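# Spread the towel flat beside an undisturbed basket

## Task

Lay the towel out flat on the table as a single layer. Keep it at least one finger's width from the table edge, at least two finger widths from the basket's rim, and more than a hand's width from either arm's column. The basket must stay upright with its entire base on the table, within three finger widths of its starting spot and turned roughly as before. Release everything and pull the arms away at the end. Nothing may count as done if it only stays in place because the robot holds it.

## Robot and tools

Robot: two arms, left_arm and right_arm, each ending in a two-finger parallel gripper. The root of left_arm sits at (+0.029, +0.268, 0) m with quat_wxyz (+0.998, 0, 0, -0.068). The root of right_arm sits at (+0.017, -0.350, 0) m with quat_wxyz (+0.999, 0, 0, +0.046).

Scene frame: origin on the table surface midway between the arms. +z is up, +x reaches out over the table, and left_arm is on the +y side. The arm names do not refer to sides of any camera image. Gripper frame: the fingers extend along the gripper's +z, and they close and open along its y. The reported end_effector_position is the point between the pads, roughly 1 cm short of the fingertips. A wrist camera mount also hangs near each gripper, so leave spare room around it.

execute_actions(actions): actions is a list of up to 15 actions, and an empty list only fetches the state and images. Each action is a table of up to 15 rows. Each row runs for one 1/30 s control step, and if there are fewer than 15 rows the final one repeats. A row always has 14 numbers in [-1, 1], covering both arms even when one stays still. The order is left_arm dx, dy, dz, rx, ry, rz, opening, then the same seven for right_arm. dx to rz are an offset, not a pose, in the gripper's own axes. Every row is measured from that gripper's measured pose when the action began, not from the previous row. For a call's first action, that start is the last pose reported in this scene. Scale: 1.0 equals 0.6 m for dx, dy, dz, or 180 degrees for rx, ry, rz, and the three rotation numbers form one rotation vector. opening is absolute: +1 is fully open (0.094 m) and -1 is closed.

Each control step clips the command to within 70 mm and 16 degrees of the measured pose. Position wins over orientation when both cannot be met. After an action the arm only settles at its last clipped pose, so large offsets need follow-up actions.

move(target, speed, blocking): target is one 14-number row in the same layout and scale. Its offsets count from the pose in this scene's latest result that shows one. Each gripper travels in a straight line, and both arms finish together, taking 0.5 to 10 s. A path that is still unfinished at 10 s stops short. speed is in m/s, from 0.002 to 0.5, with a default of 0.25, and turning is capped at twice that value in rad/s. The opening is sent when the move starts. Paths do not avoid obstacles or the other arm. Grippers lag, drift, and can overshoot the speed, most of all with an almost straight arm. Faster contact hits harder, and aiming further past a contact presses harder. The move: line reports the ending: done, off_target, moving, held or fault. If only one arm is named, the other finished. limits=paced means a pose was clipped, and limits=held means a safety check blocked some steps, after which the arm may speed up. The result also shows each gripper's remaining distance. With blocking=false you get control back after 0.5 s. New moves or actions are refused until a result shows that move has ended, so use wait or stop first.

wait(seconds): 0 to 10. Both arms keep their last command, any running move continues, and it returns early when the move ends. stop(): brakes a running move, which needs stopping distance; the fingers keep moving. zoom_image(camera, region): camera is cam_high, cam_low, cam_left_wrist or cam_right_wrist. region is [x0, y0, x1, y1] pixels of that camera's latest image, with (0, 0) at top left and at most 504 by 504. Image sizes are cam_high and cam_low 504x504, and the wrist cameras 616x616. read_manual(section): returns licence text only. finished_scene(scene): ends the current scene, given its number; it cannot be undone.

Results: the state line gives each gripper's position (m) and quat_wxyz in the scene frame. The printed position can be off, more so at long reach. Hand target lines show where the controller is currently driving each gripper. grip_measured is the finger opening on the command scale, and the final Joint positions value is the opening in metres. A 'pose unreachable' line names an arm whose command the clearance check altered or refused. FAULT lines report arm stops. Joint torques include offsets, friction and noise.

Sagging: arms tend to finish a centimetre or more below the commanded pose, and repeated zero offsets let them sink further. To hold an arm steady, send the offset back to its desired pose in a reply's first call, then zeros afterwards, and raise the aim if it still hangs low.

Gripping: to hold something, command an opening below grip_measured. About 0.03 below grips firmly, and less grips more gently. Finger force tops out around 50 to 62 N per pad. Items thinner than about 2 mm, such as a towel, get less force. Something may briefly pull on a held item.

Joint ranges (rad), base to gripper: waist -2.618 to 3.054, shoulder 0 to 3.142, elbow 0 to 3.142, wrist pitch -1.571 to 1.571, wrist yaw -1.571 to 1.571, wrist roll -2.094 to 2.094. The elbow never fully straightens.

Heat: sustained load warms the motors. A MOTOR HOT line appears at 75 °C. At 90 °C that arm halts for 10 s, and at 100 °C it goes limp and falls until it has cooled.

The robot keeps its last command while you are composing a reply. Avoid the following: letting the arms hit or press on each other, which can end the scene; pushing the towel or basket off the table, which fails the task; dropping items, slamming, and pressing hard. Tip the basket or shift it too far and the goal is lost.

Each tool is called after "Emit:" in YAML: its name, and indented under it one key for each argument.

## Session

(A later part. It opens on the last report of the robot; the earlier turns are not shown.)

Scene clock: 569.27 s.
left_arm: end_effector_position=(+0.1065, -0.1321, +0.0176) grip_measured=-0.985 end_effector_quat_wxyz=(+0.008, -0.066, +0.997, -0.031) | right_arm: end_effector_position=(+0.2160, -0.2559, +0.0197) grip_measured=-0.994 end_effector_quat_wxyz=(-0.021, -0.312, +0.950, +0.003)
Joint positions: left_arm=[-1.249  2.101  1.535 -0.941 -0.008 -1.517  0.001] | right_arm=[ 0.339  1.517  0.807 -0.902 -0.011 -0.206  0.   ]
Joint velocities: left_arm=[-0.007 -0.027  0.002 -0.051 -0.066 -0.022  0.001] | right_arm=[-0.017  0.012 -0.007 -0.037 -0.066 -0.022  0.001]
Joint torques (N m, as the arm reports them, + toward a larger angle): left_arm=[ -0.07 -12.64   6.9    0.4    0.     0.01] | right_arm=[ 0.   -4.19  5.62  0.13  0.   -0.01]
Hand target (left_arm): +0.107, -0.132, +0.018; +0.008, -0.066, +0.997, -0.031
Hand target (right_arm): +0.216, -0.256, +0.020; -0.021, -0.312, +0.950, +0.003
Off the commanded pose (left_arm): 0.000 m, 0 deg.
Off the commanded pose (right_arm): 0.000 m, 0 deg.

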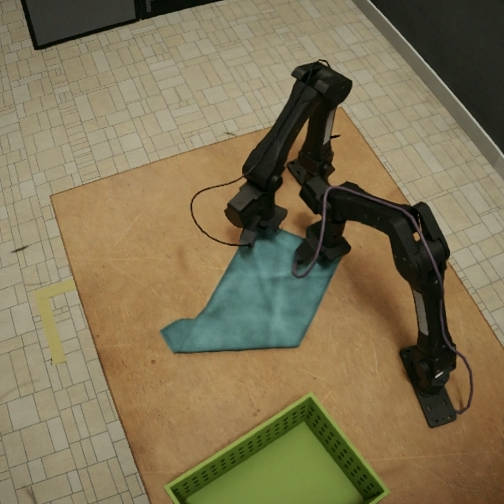

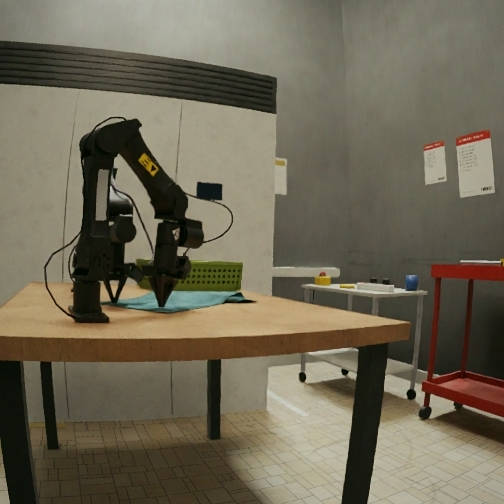

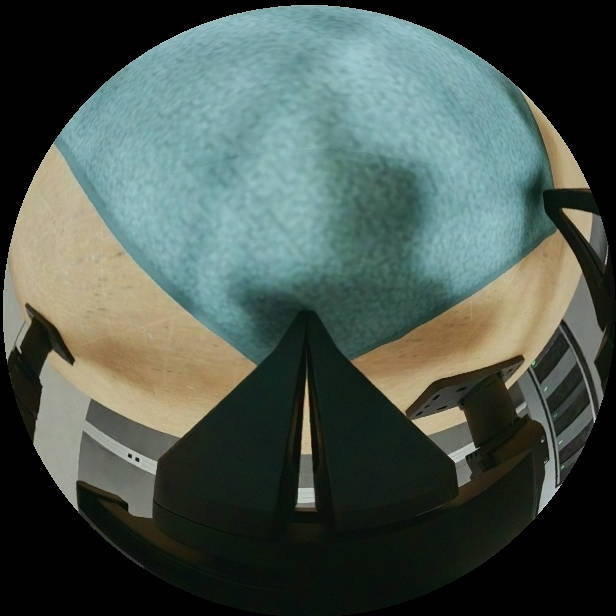

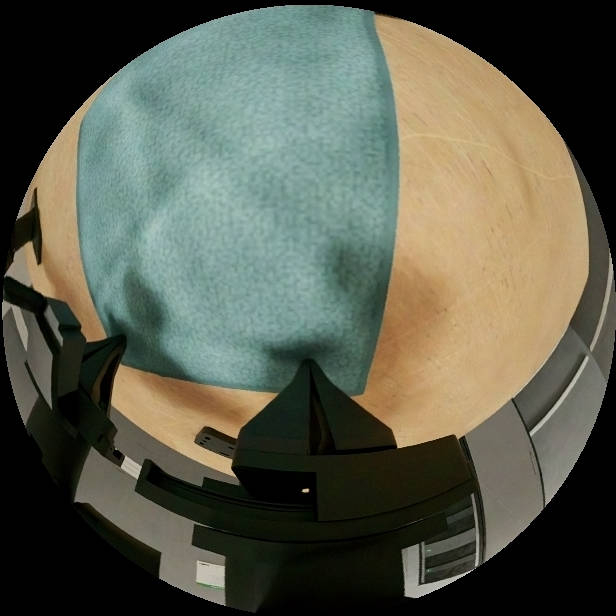

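Emit:
execute_actions:
  actions:
    - [[0,0,0,0,0,0,0.7, 0,0,0,0,0,0,0.75]]
    - [[0,0,0,0,0,0,0.7, 0,0,0,0,0,0,0.75]]

Emit:
move:
  target: [0,0,0.02,0,0,0,0.7, 0,0,0.02,0,0,0,0.75]
  speed: 0.02

Scene clock: 575.60 s.
left_arm: end_effector_position=(+0.1066, -0.1325, +0.0177) grip_measured=+0.698 end_effector_quat_wxyz=(+0.008, -0.066, +0.997, -0.032) | right_arm: end_effector_position=(+0.2160, -0.2559, +0.0197) grip_measured=+0.747 end_effector_quat_wxyz=(-0.021, -0.312, +0.950, +0.003)
Joint positions: left_arm=[-1.249  2.101  1.535 -0.939 -0.008 -1.517  0.08 ] | right_arm=[ 0.339  1.517  0.807 -0.902 -0.011 -0.206  0.082]
Joint velocities: left_arm=[ 0.007 -0.012 -0.017  0.007 -0.007 -0.037 -0.   ] | right_arm=[ 0.002  0.007 -0.032 -0.007 -0.051  0.022 -0.   ]
Joint torques (N m, as the arm reports them, + toward a larger angle): left_arm=[  0.07 -12.59   6.89   0.37   0.01   0.01] | right_arm=[ 0.01 -4.19  5.61  0.14  0.   -0.01]
Hand target (left_arm): +0.107, -0.132, +0.018; +0.008, -0.066, +0.997, -0.032
Hand target (right_arm): +0.216, -0.256, +0.020; -0.021, -0.312, +0.950, +0.003
Off the commanded pose (left_arm): 0.000 m, 0 deg.
Off the commanded pose (right_arm): 0.000 m, 0 deg.

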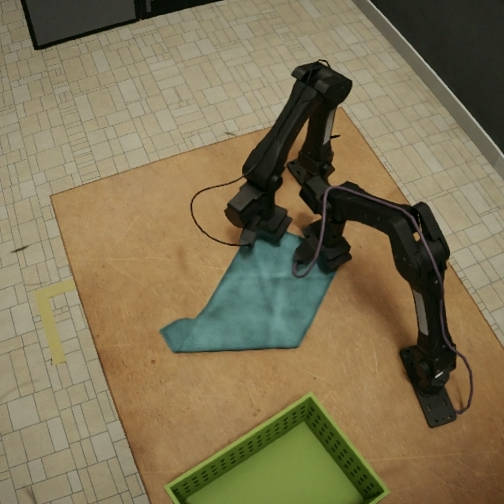

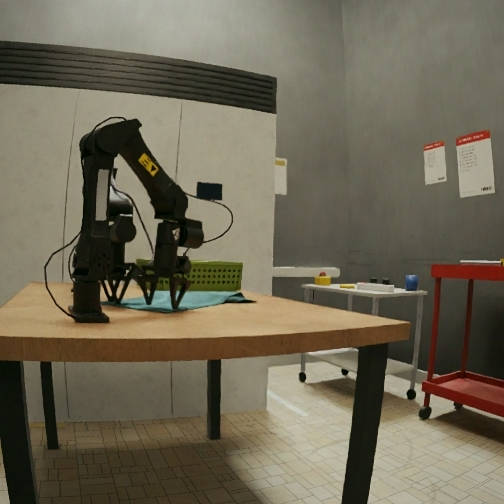

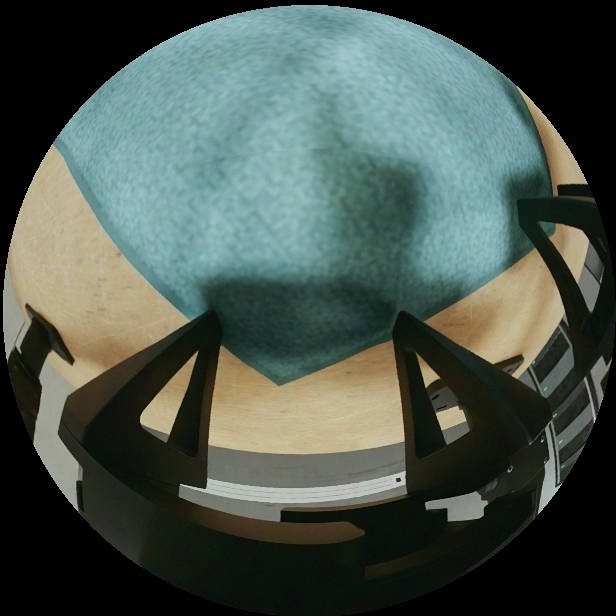

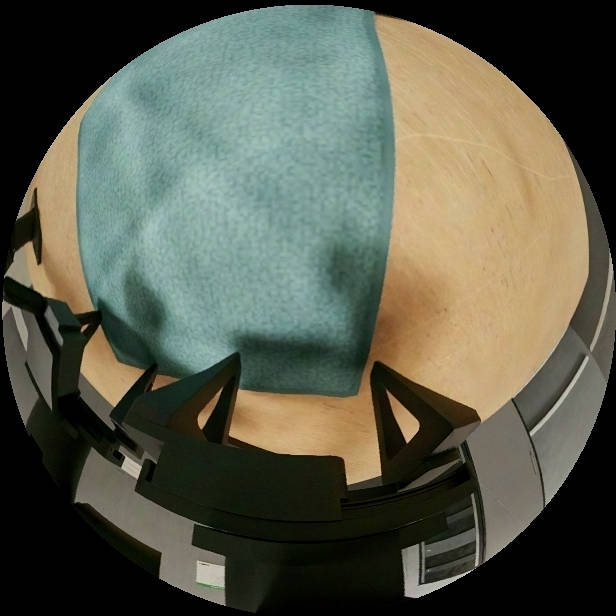

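Scene clock: 576.43 s.
left_arm: end_effector_position=(+0.1071, -0.1348, +0.0178) grip_measured=+0.698 end_effector_quat_wxyz=(+0.008, -0.066, +0.997, -0.037) | right_arm: end_effector_position=(+0.2164, -0.2558, +0.0141) grip_measured=+0.747 end_effector_quat_wxyz=(-0.015, -0.312, +0.950, +0.004)
Joint positions: left_arm=[-1.249  2.101  1.535 -0.93  -0.008 -1.517  0.08 ] | right_arm=[ 0.339  1.517  0.782 -0.864 -0.011 -0.206  0.082]
Joint velocities: left_arm=[ 0.002 -0.012 -0.017  0.066 -0.022 -0.066  0.   ] | right_arm=[-0.007 -0.007 -0.012  0.066  0.037 -0.037  0.   ]
Joint torques (N m, as the arm reports them, + toward a larger angle): left_arm=[  0.05 -11.11   4.8    0.69   0.04   0.06] | right_arm=[ 0.06 -2.61  4.79  0.22  0.    0.  ]
Hand target (left_arm): +0.107, -0.133, +0.006; +0.008, -0.066, +0.997, -0.032
Hand target (right_arm): +0.215, -0.256, +0.008; -0.021, -0.312, +0.950, +0.003
Off the commanded pose (left_arm): 0.012 m, 1 deg.
Off the commanded pose (right_arm): 0.006 m, 1 deg.
move: off_target (left_arm)

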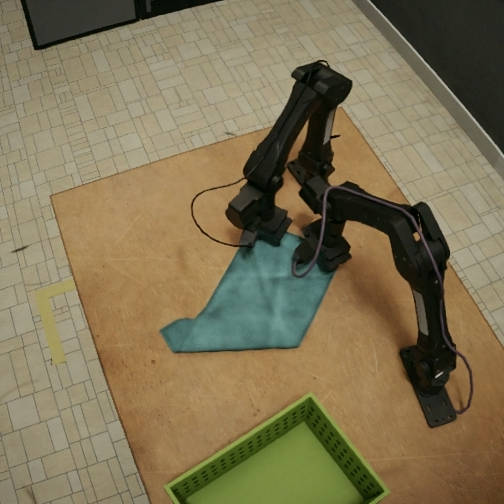

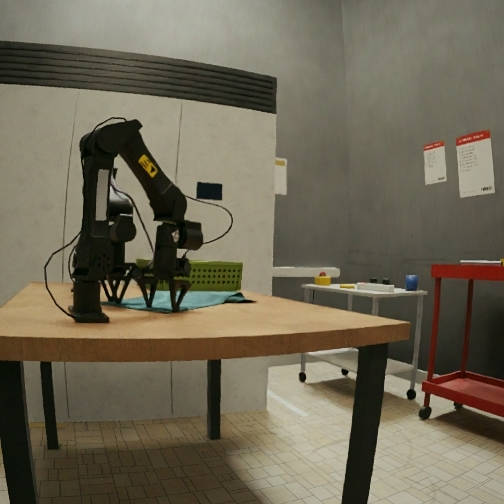

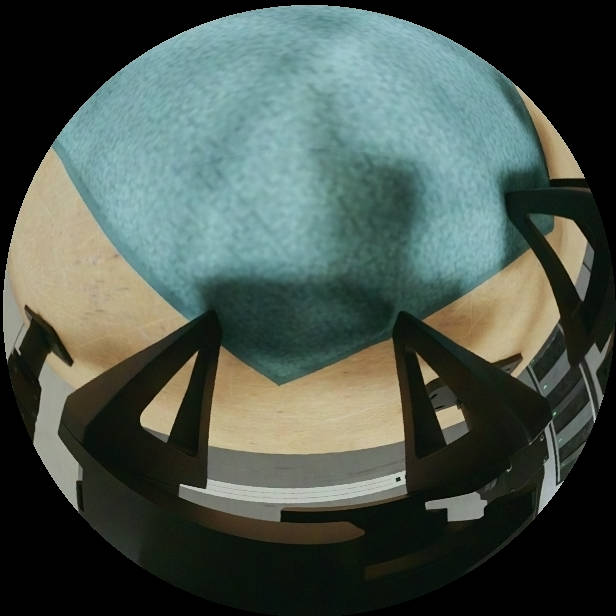

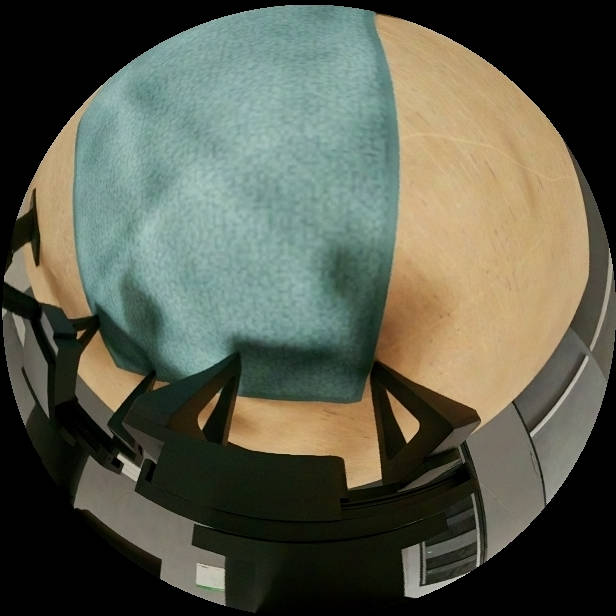

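Emit:
move:
  target: [0,0,0.018,0,0,0,-1, 0,0,0.012,0,0,0,-1]
  speed: 0.02

Scene clock: 579.50 s.
left_arm: end_effector_position=(+0.1084, -0.1421, +0.0185) grip_measured=-0.985 end_effector_quat_wxyz=(+0.010, -0.066, +0.996, -0.051) | right_arm: end_effector_position=(+0.2174, -0.2554, +0.0140) grip_measured=-0.956 end_effector_quat_wxyz=(-0.012, -0.312, +0.950, +0.004)
Joint positions: left_arm=[-1.249  2.101  1.535 -0.9   -0.008 -1.517  0.001] | right_arm=[ 0.339  1.517  0.782 -0.859 -0.011 -0.206  0.002]
Joint velocities: left_arm=[-0.002 -0.017  0.012  0.081  0.095  0.066  0.   ] | right_arm=[-0.007 -0.017 -0.012  0.007  0.007 -0.037  0.001]
Joint torques (N m, as the arm reports them, + toward a larger angle): left_arm=[ -0.08 -11.13   5.12   0.5    0.01   0.02] | right_arm=[ 0.03 -3.16  3.82  0.4   0.    0.  ]
Hand target (left_arm): +0.107, -0.136, +0.007; +0.008, -0.066, +0.997, -0.037
Hand target (right_arm): +0.216, -0.256, +0.007; -0.015, -0.312, +0.950, +0.004
Off the commanded pose (left_arm): 0.013 m, 2 deg.
Off the commanded pose (right_arm): 0.007 m, 0 deg.
move: off_target (left_arm)

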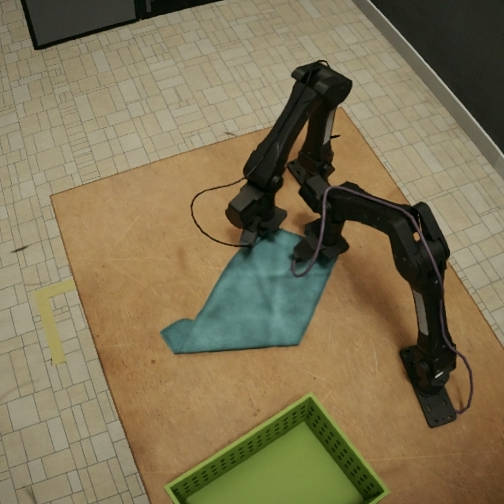

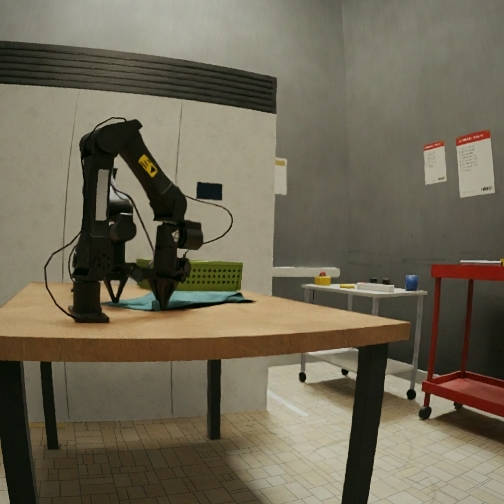

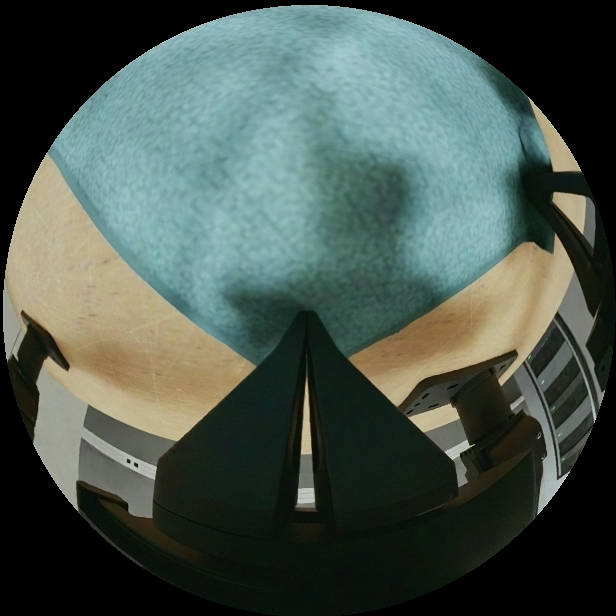

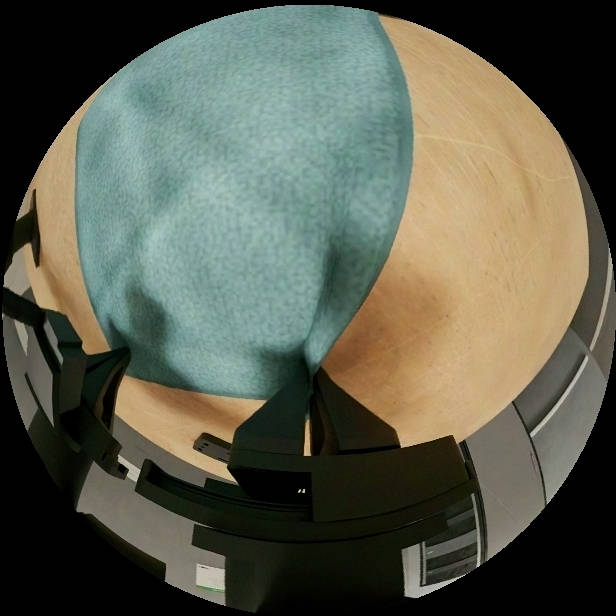

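Emit:
move:
  target: [-0.003,0.055,-0.02,0,0,0,0.7, 0,0,0,0,0,0,-1]
  speed: 0.04

Scene clock: 585.00 s.
left_arm: end_effector_position=(+0.1032, -0.1143, +0.0280) grip_measured=+0.698 end_effector_quat_wxyz=(+0.010, -0.066, +0.996, -0.054) | right_arm: end_effector_position=(+0.2173, -0.2553, +0.0140) grip_measured=-0.956 end_effector_quat_wxyz=(-0.013, -0.312, +0.950, +0.004)
Joint positions: left_arm=[-1.249  1.983  1.397 -0.875 -0.008 -1.517  0.08 ] | right_arm=[ 0.339  1.517  0.782 -0.86  -0.011 -0.206  0.002]
Joint velocities: left_arm=[-0.017 -0.017 -0.027 -0.022  0.051 -0.037  0.   ] | right_arm=[ 0.012  0.007 -0.012 -0.022 -0.081 -0.007  0.   ]
Joint torques (N m, as the arm reports them, + toward a larger angle): left_arm=[  0.69 -12.78   4.59   0.52   0.     0.13] | right_arm=[ 0.   -4.16  5.58  0.17  0.01 -0.01]
Hand target (left_arm): +0.105, -0.108, +0.027; +0.010, -0.066, +0.996, -0.051
Hand target (right_arm): +0.217, -0.255, +0.014; -0.012, -0.312, +0.950, +0.004
Off the commanded pose (left_arm): 0.007 m, 0 deg.
Off the commanded pose (right_arm): 0.000 m, 0 deg.
move: done

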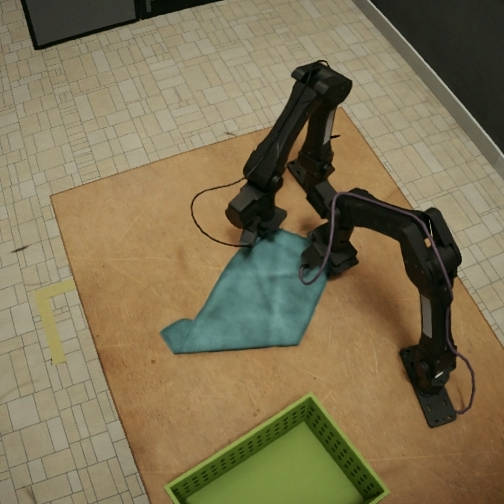

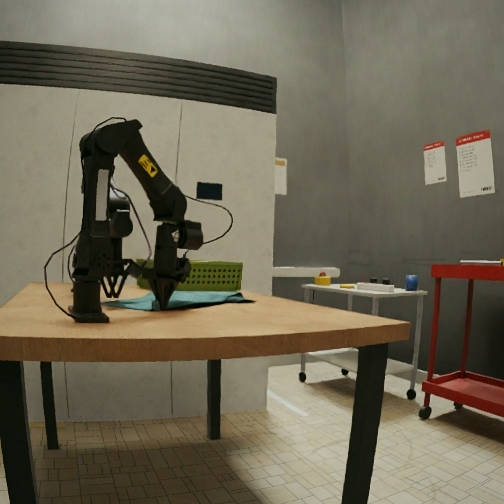

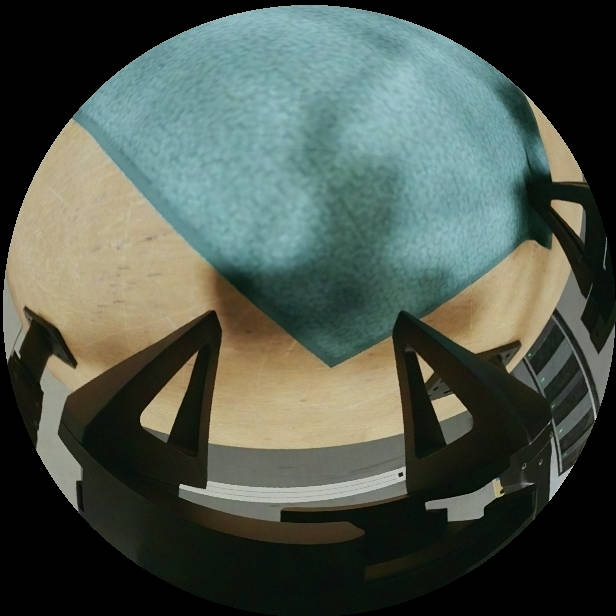

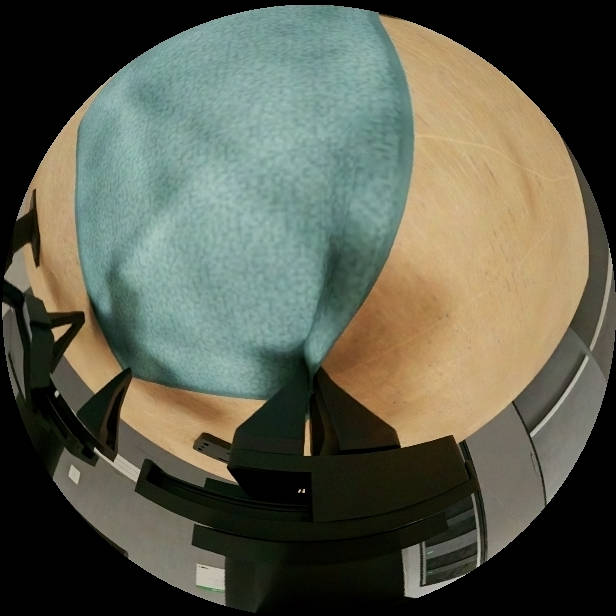

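Emit:
move:
  target: [-0.024,-0.018,0.0,0,0,0,0.7, 0,0,0,0,0,0,-1]
  speed: 0.03

Emit:
move:
  target: [0,0,0.04,0,0,0,0.7, 0,0,0,0,0,0,-1]
  speed: 0.02

Scene clock: 592.60 s.
left_arm: end_effector_position=(+0.1160, -0.1202, +0.0275) grip_measured=+0.698 end_effector_quat_wxyz=(+0.012, -0.069, +0.996, -0.056) | right_arm: end_effector_position=(+0.2173, -0.2553, +0.0140) grip_measured=-0.956 end_effector_quat_wxyz=(-0.013, -0.312, +0.950, +0.004)
Joint positions: left_arm=[-1.22   2.009  1.431 -0.878 -0.008 -1.493  0.08 ] | right_arm=[ 0.339  1.517  0.782 -0.86  -0.011 -0.206  0.002]
Joint velocities: left_arm=[-0.022  0.002 -0.007 -0.051  0.037  0.022  0.001] | right_arm=[-0.007  0.012  0.022  0.051  0.022  0.007 -0.001]
Joint torques (N m, as the arm reports them, + toward a larger angle): left_arm=[  0.49 -10.53   9.46   0.3    0.02   0.13] | right_arm=[ 0.01 -4.16  5.59  0.17  0.   -0.01]
Hand target (left_arm): +0.119, -0.123, +0.029; +0.010, -0.066, +0.996, -0.054
Hand target (right_arm): +0.217, -0.255, +0.014; -0.013, -0.312, +0.950, +0.004
Off the commanded pose (left_arm): 0.004 m, 0 deg.
Off the commanded pose (right_arm): 0.000 m, 0 deg.
move: done

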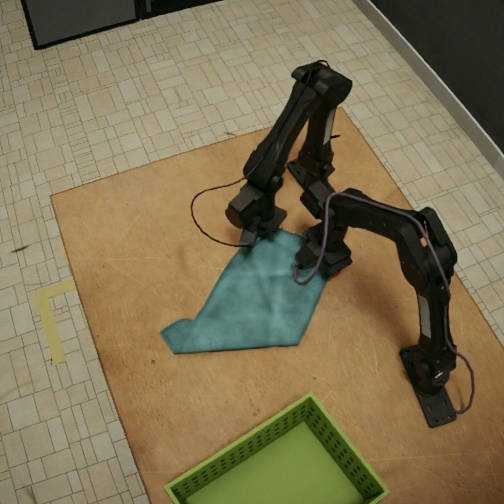

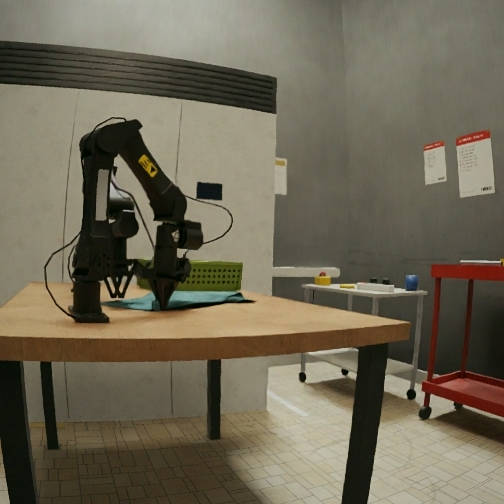

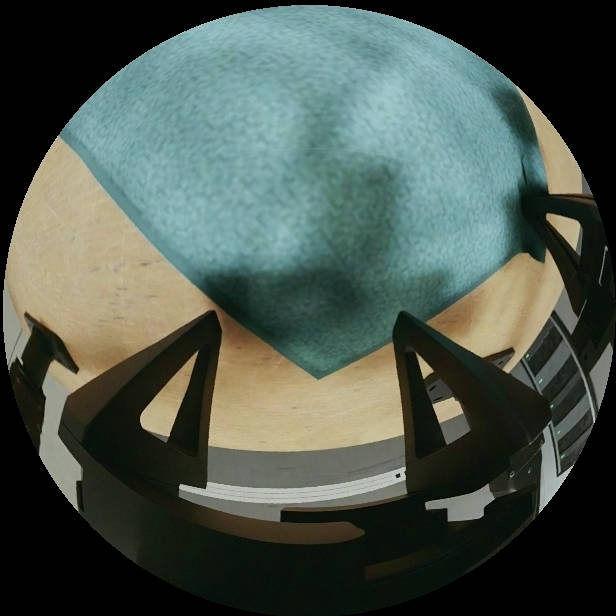

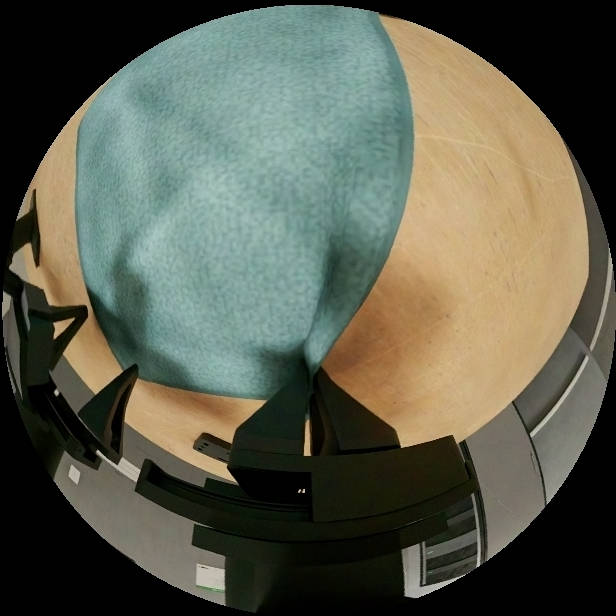

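Scene clock: 594.03 s.
left_arm: end_effector_position=(+0.1188, -0.1327, +0.0215) grip_measured=+0.698 end_effector_quat_wxyz=(+0.015, -0.069, +0.995, -0.076) | right_arm: end_effector_position=(+0.2173, -0.2553, +0.0140) grip_measured=-0.956 end_effector_quat_wxyz=(-0.013, -0.312, +0.950, +0.004)
Joint positions: left_arm=[-1.22   2.029  1.431 -0.818 -0.008 -1.493  0.08 ] | right_arm=[ 0.339  1.517  0.782 -0.86  -0.011 -0.206  0.002]
Joint velocities: left_arm=[ 0.002 -0.007  0.012  0.007  0.051 -0.051 -0.001] | right_arm=[-0.012  0.017  0.012 -0.037 -0.007 -0.066 -0.001]
Joint torques (N m, as the arm reports them, + toward a larger angle): left_arm=[  0.05 -10.32   3.57   0.73   0.     0.  ] | right_arm=[ 0.   -4.16  5.58  0.17  0.   -0.01]
Hand target (left_arm): +0.116, -0.123, +0.004; +0.012, -0.069, +0.996, -0.056
Hand target (right_arm): +0.217, -0.255, +0.014; -0.013, -0.312, +0.950, +0.004
Off the commanded pose (left_arm): 0.021 m, 2 deg.
Off the commanded pose (right_arm): 0.000 m, 0 deg.
move: off_target (left_arm)

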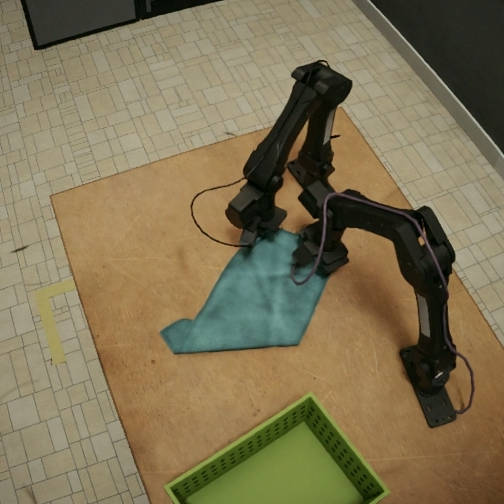

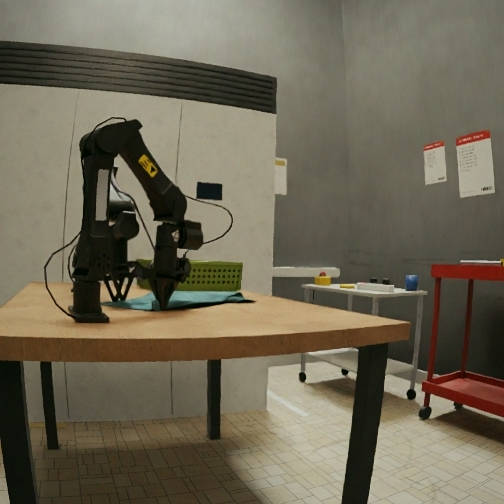

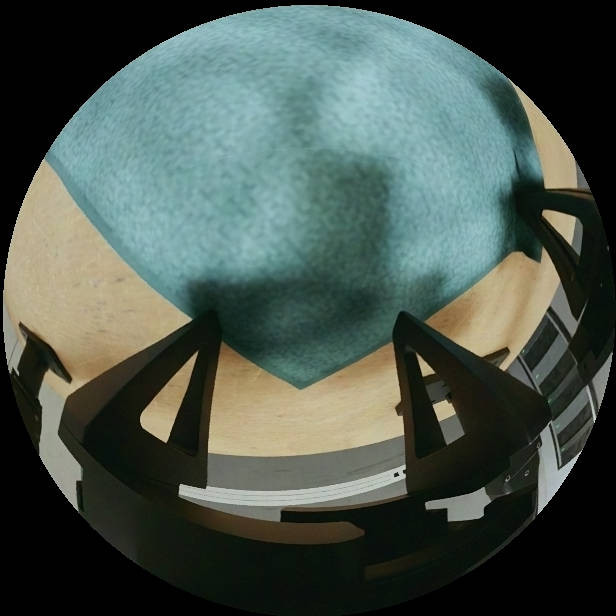

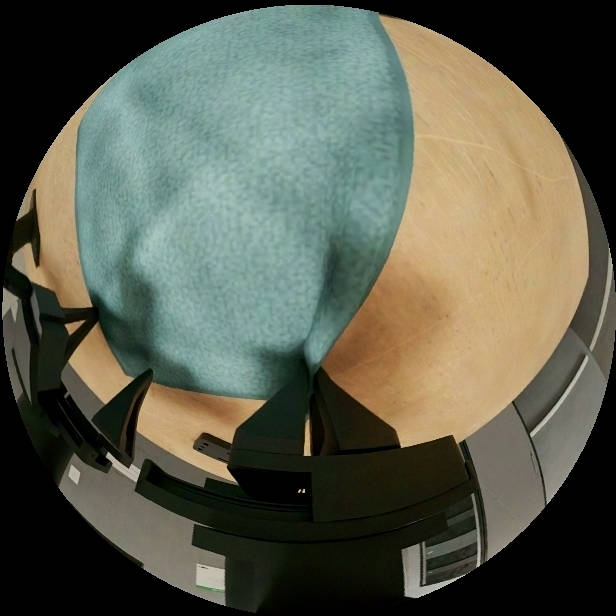

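Emit:
move:
  target: [0.0,0.04,-0.02,0.02,0,0,0.7, 0,0,0,0,0,0,-1]
  speed: 0.03

Scene clock: 598.93 s.
left_arm: end_effector_position=(+0.1144, -0.1129, +0.0306) grip_measured=+0.698 end_effector_quat_wxyz=(+0.020, -0.069, +0.992, -0.107) | right_arm: end_effector_position=(+0.2173, -0.2553, +0.0140) grip_measured=-0.956 end_effector_quat_wxyz=(-0.013, -0.312, +0.950, +0.004)
Joint positions: left_arm=[-1.22   1.894  1.264 -0.722 -0.008 -1.493  0.08 ] | right_arm=[ 0.339  1.517  0.782 -0.86  -0.011 -0.206  0.002]
Joint velocities: left_arm=[ 0.002  0.007  0.002 -0.007  0.007  0.007 -0.   ] | right_arm=[ 0.007  0.007  0.027  0.037  0.037 -0.051 -0.   ]
Joint torques (N m, as the arm reports them, + toward a larger angle): left_arm=[  0.5  -12.02   4.78   0.68   0.1    0.09] | right_arm=[ 0.   -4.17  5.59  0.17  0.    0.  ]
Hand target (left_arm): +0.115, -0.107, +0.029; +0.017, -0.069, +0.992, -0.106
Hand target (right_arm): +0.217, -0.255, +0.014; -0.013, -0.312, +0.950, +0.004
Off the commanded pose (left_arm): 0.006 m, 0 deg.
Off the commanded pose (right_arm): 0.000 m, 0 deg.
move: done

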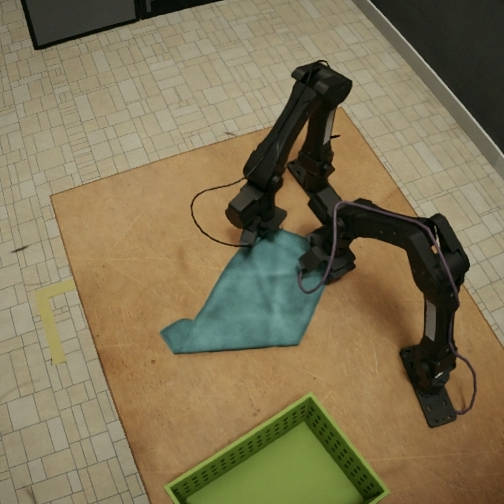

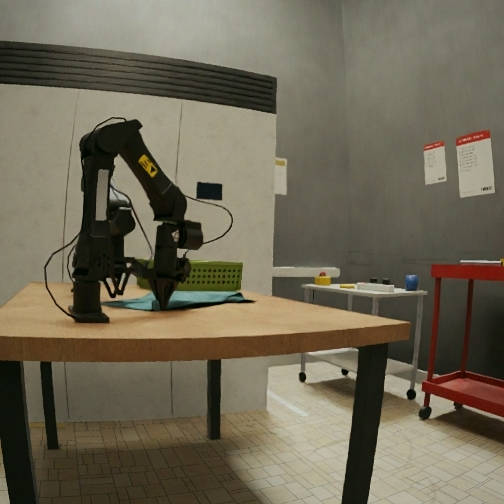

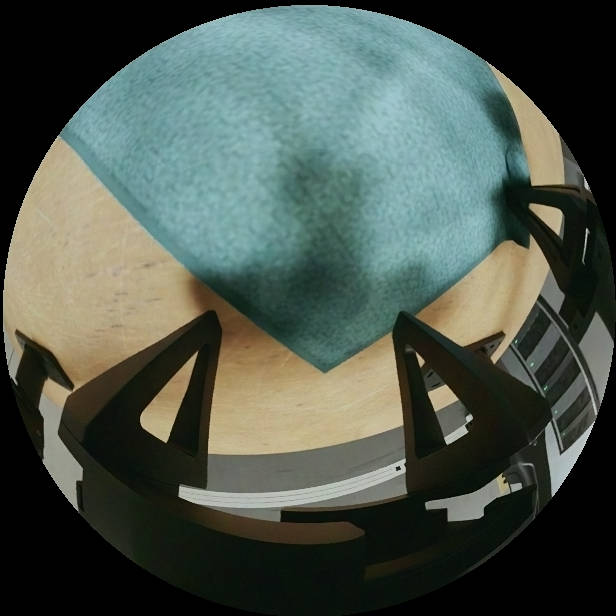

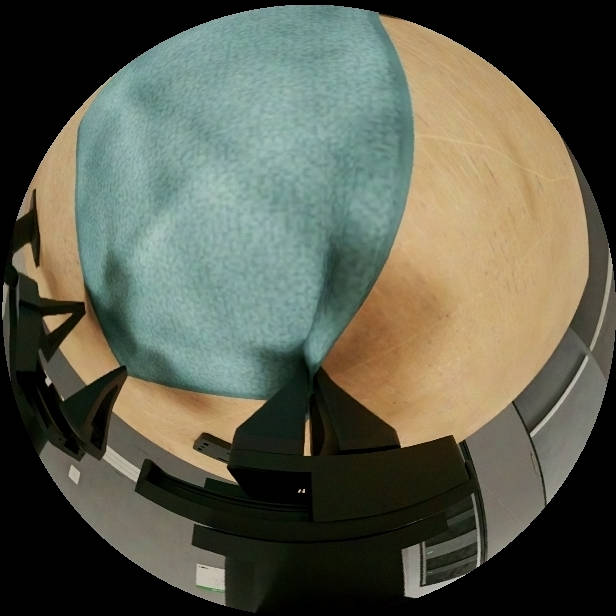

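Emit:
move:
  target: [0,0,0.035,-0.02,0,0,0.7, 0,0,0,0,0,0,-1]
  speed: 0.02

Scene clock: 605.00 s.
left_arm: end_effector_position=(+0.1143, -0.1121, +0.0186) grip_measured=+0.698 end_effector_quat_wxyz=(+0.016, -0.069, +0.994, -0.080) | right_arm: end_effector_position=(+0.2173, -0.2553, +0.0140) grip_measured=-0.956 end_effector_quat_wxyz=(-0.013, -0.312, +0.950, +0.004)
Joint positions: left_arm=[-1.22   1.952  1.304 -0.76  -0.008 -1.493  0.08 ] | right_arm=[ 0.339  1.517  0.782 -0.86  -0.011 -0.206  0.002]
Joint velocities: left_arm=[-0.002  0.012  0.007 -0.081  0.066 -0.037  0.   ] | right_arm=[-0.017 -0.002 -0.002  0.007 -0.037  0.007  0.   ]
Joint torques (N m, as the arm reports them, + toward a larger angle): left_arm=[-0.19 -8.08  8.52  0.71 -0.04 -0.03] | right_arm=[-0.01 -4.16  5.59  0.17  0.    0.  ]
Hand target (left_arm): +0.115, -0.117, +0.010; +0.017, -0.069, +0.995, -0.076
Hand target (right_arm): +0.217, -0.255, +0.014; -0.013, -0.312, +0.950, +0.004
Off the commanded pose (left_arm): 0.010 m, 1 deg.
Off the commanded pose (right_arm): 0.000 m, 0 deg.
move: done

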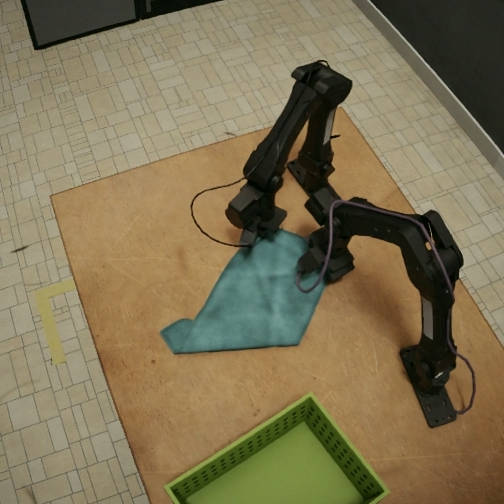

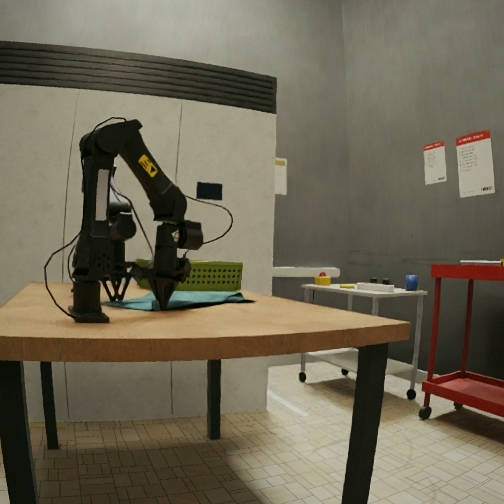

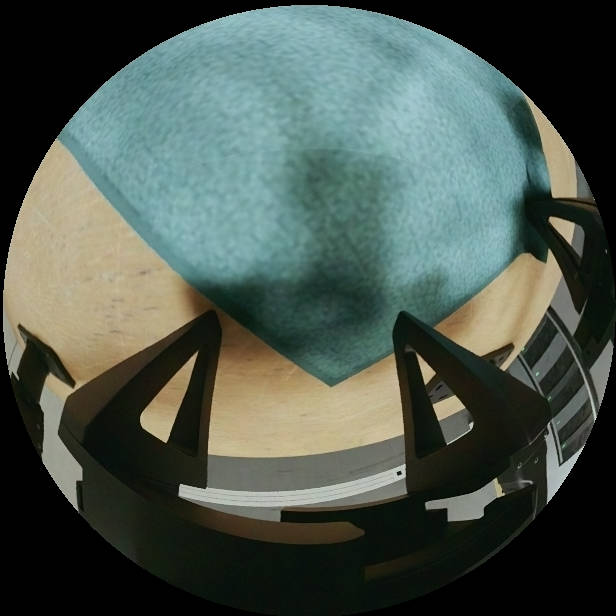

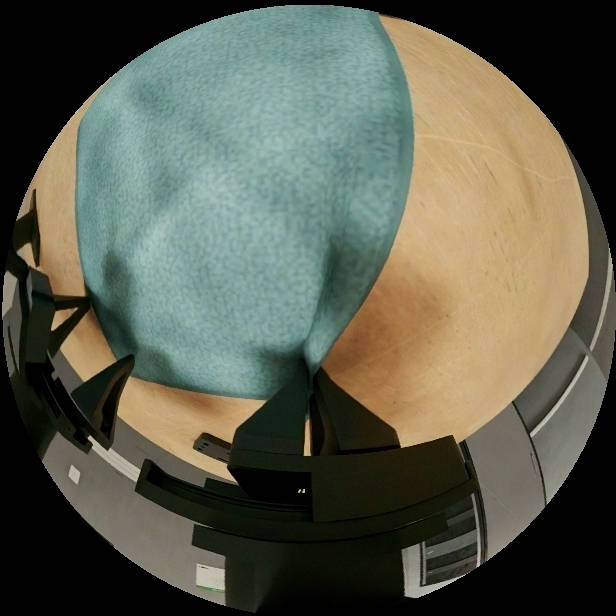

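Left finger is outside the edge on the table now. Close while pressing.

Emit:
move:
  target: [0,0,0.018,0,0,0,-1, 0,0,0,0,0,0,-1]
  speed: 0.02

Scene clock: 607.17 s.
left_arm: end_effector_position=(+0.1155, -0.1177, +0.0197) grip_measured=-0.961 end_effector_quat_wxyz=(+0.017, -0.069, +0.993, -0.092) | right_arm: end_effector_position=(+0.2173, -0.2554, +0.0140) grip_measured=-0.956 end_effector_quat_wxyz=(-0.013, -0.312, +0.950, +0.004)
Joint positions: left_arm=[-1.22   1.952  1.305 -0.737 -0.008 -1.493  0.002] | right_arm=[ 0.339  1.517  0.782 -0.86  -0.011 -0.206  0.002]
Joint velocities: left_arm=[-0.002  0.002  0.002 -0.037 -0.037 -0.022 -0.   ] | right_arm=[-0.012  0.002 -0.017  0.007  0.051 -0.081 -0.   ]
Joint torques (N m, as the arm reports them, + toward a larger angle): left_arm=[ 0.05 -9.27  5.69  0.75  0.01  0.02] | right_arm=[ 0.   -4.16  5.59  0.17  0.   -0.01]
Hand target (left_arm): +0.115, -0.114, +0.008; +0.016, -0.069, +0.994, -0.080
Hand target (right_arm): +0.217, -0.255, +0.014; -0.013, -0.312, +0.950, +0.004
Off the commanded pose (left_arm): 0.012 m, 1 deg.
Off the commanded pose (right_arm): 0.000 m, 0 deg.
move: off_target (left_arm)

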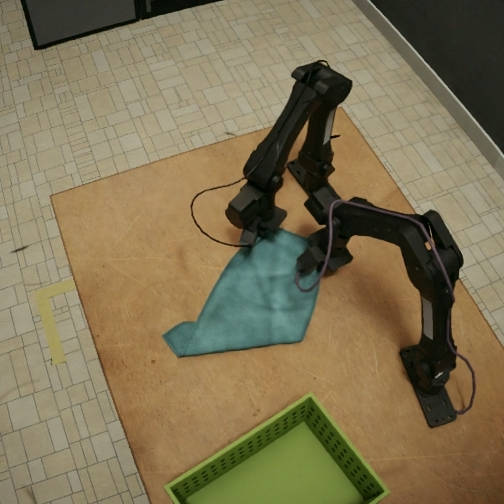

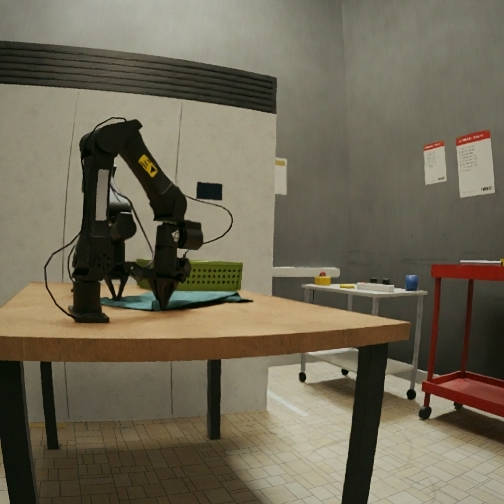

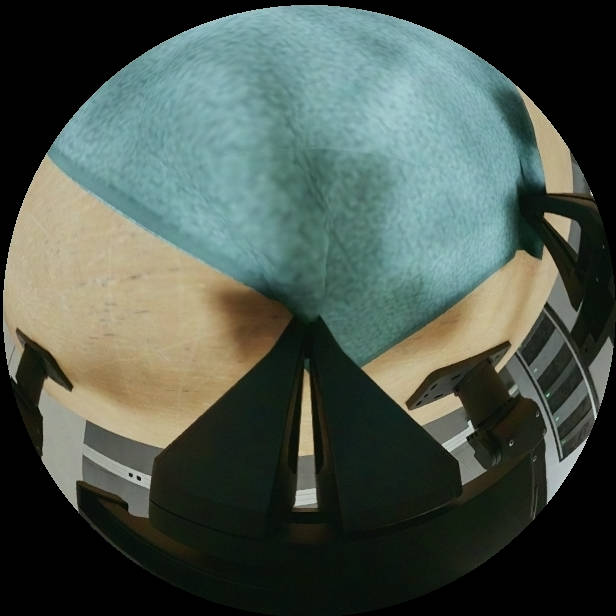

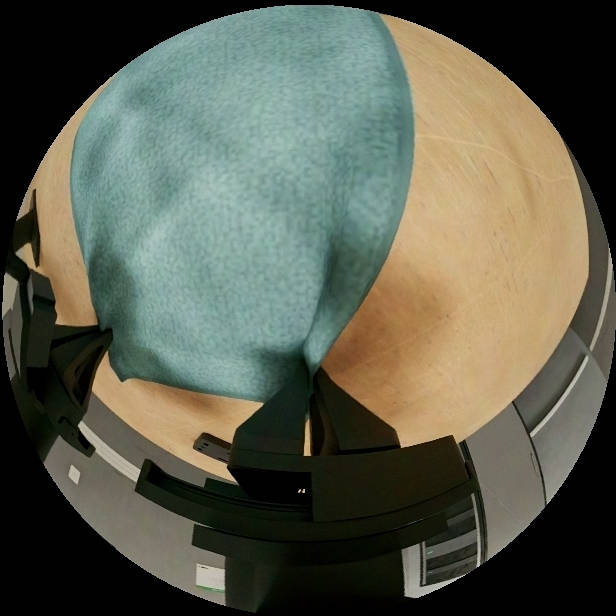

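Emit:
move:
  target: [-0.097,0.102,-0.187,-0.059,0.007,0,-1, -0.088,0.091,-0.1775,0,0,0.06,-1]
  speed: 0.06

Scene clock: 617.97 s.
left_arm: end_effector_position=(+0.1584, -0.0288, +0.1075) grip_measured=-0.961 end_effector_quat_wxyz=(-0.002, -0.070, +0.998, +0.007) | right_arm: end_effector_position=(+0.2300, -0.1844, +0.1155) grip_measured=-0.956 end_effector_quat_wxyz=(-0.015, -0.221, +0.975, +0.004)
Joint positions: left_arm=[-1.028  1.787  1.466 -1.264 -0.001 -1.303  0.002] | right_arm=[ 0.554  1.588  1.274 -1.28  -0.02   0.2    0.002]
Joint velocities: left_arm=[-0.007  0.007 -0.012 -0.007 -0.037  0.007 -0.   ] | right_arm=[ 0.012  0.007  0.022  0.037  0.007 -0.022  0.001]
Joint torques (N m, as the arm reports them, + toward a larger angle): left_arm=[  0.58 -10.72   9.45  -0.09   0.02   0.13] | right_arm=[ 0.75 -4.49  8.97  0.06 -0.01  0.12]
Hand target (left_arm): +0.160, -0.028, +0.119; -0.001, -0.068, +0.998, +0.001
Hand target (right_arm): +0.232, -0.180, +0.120; -0.013, -0.222, +0.975, +0.005
Off the commanded pose (left_arm): 0.013 m, 1 deg.
Off the commanded pose (right_arm): 0.006 m, 0 deg.
move: off_target (left_arm)

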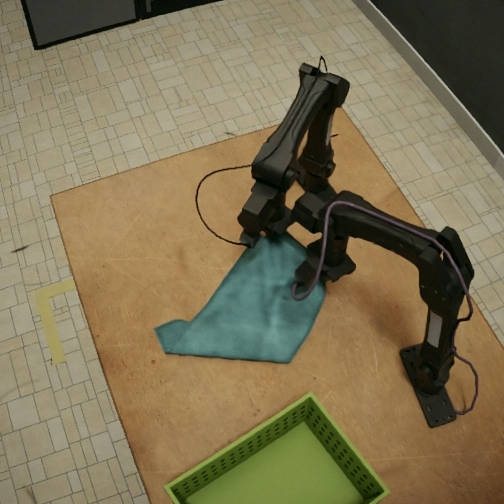

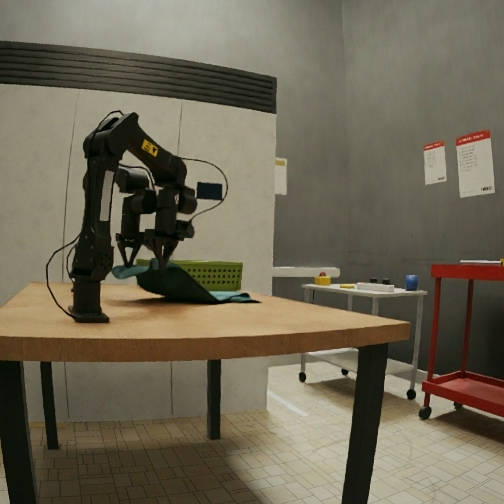

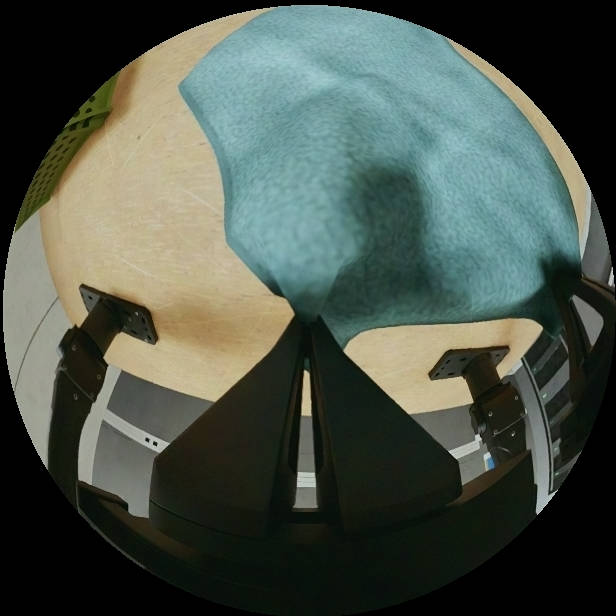

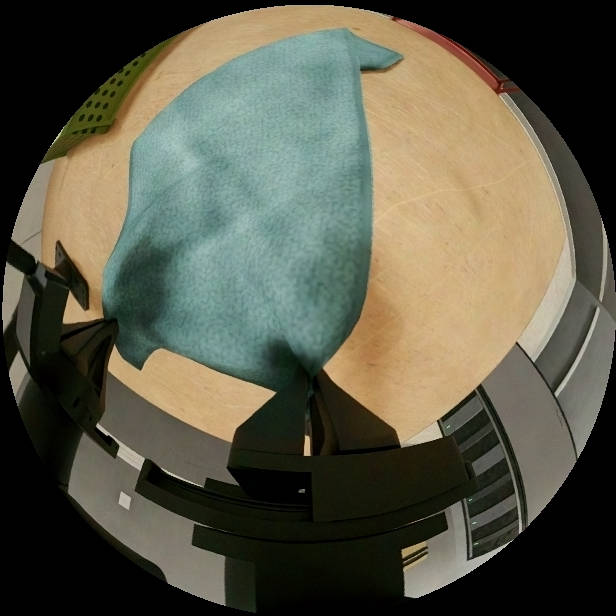

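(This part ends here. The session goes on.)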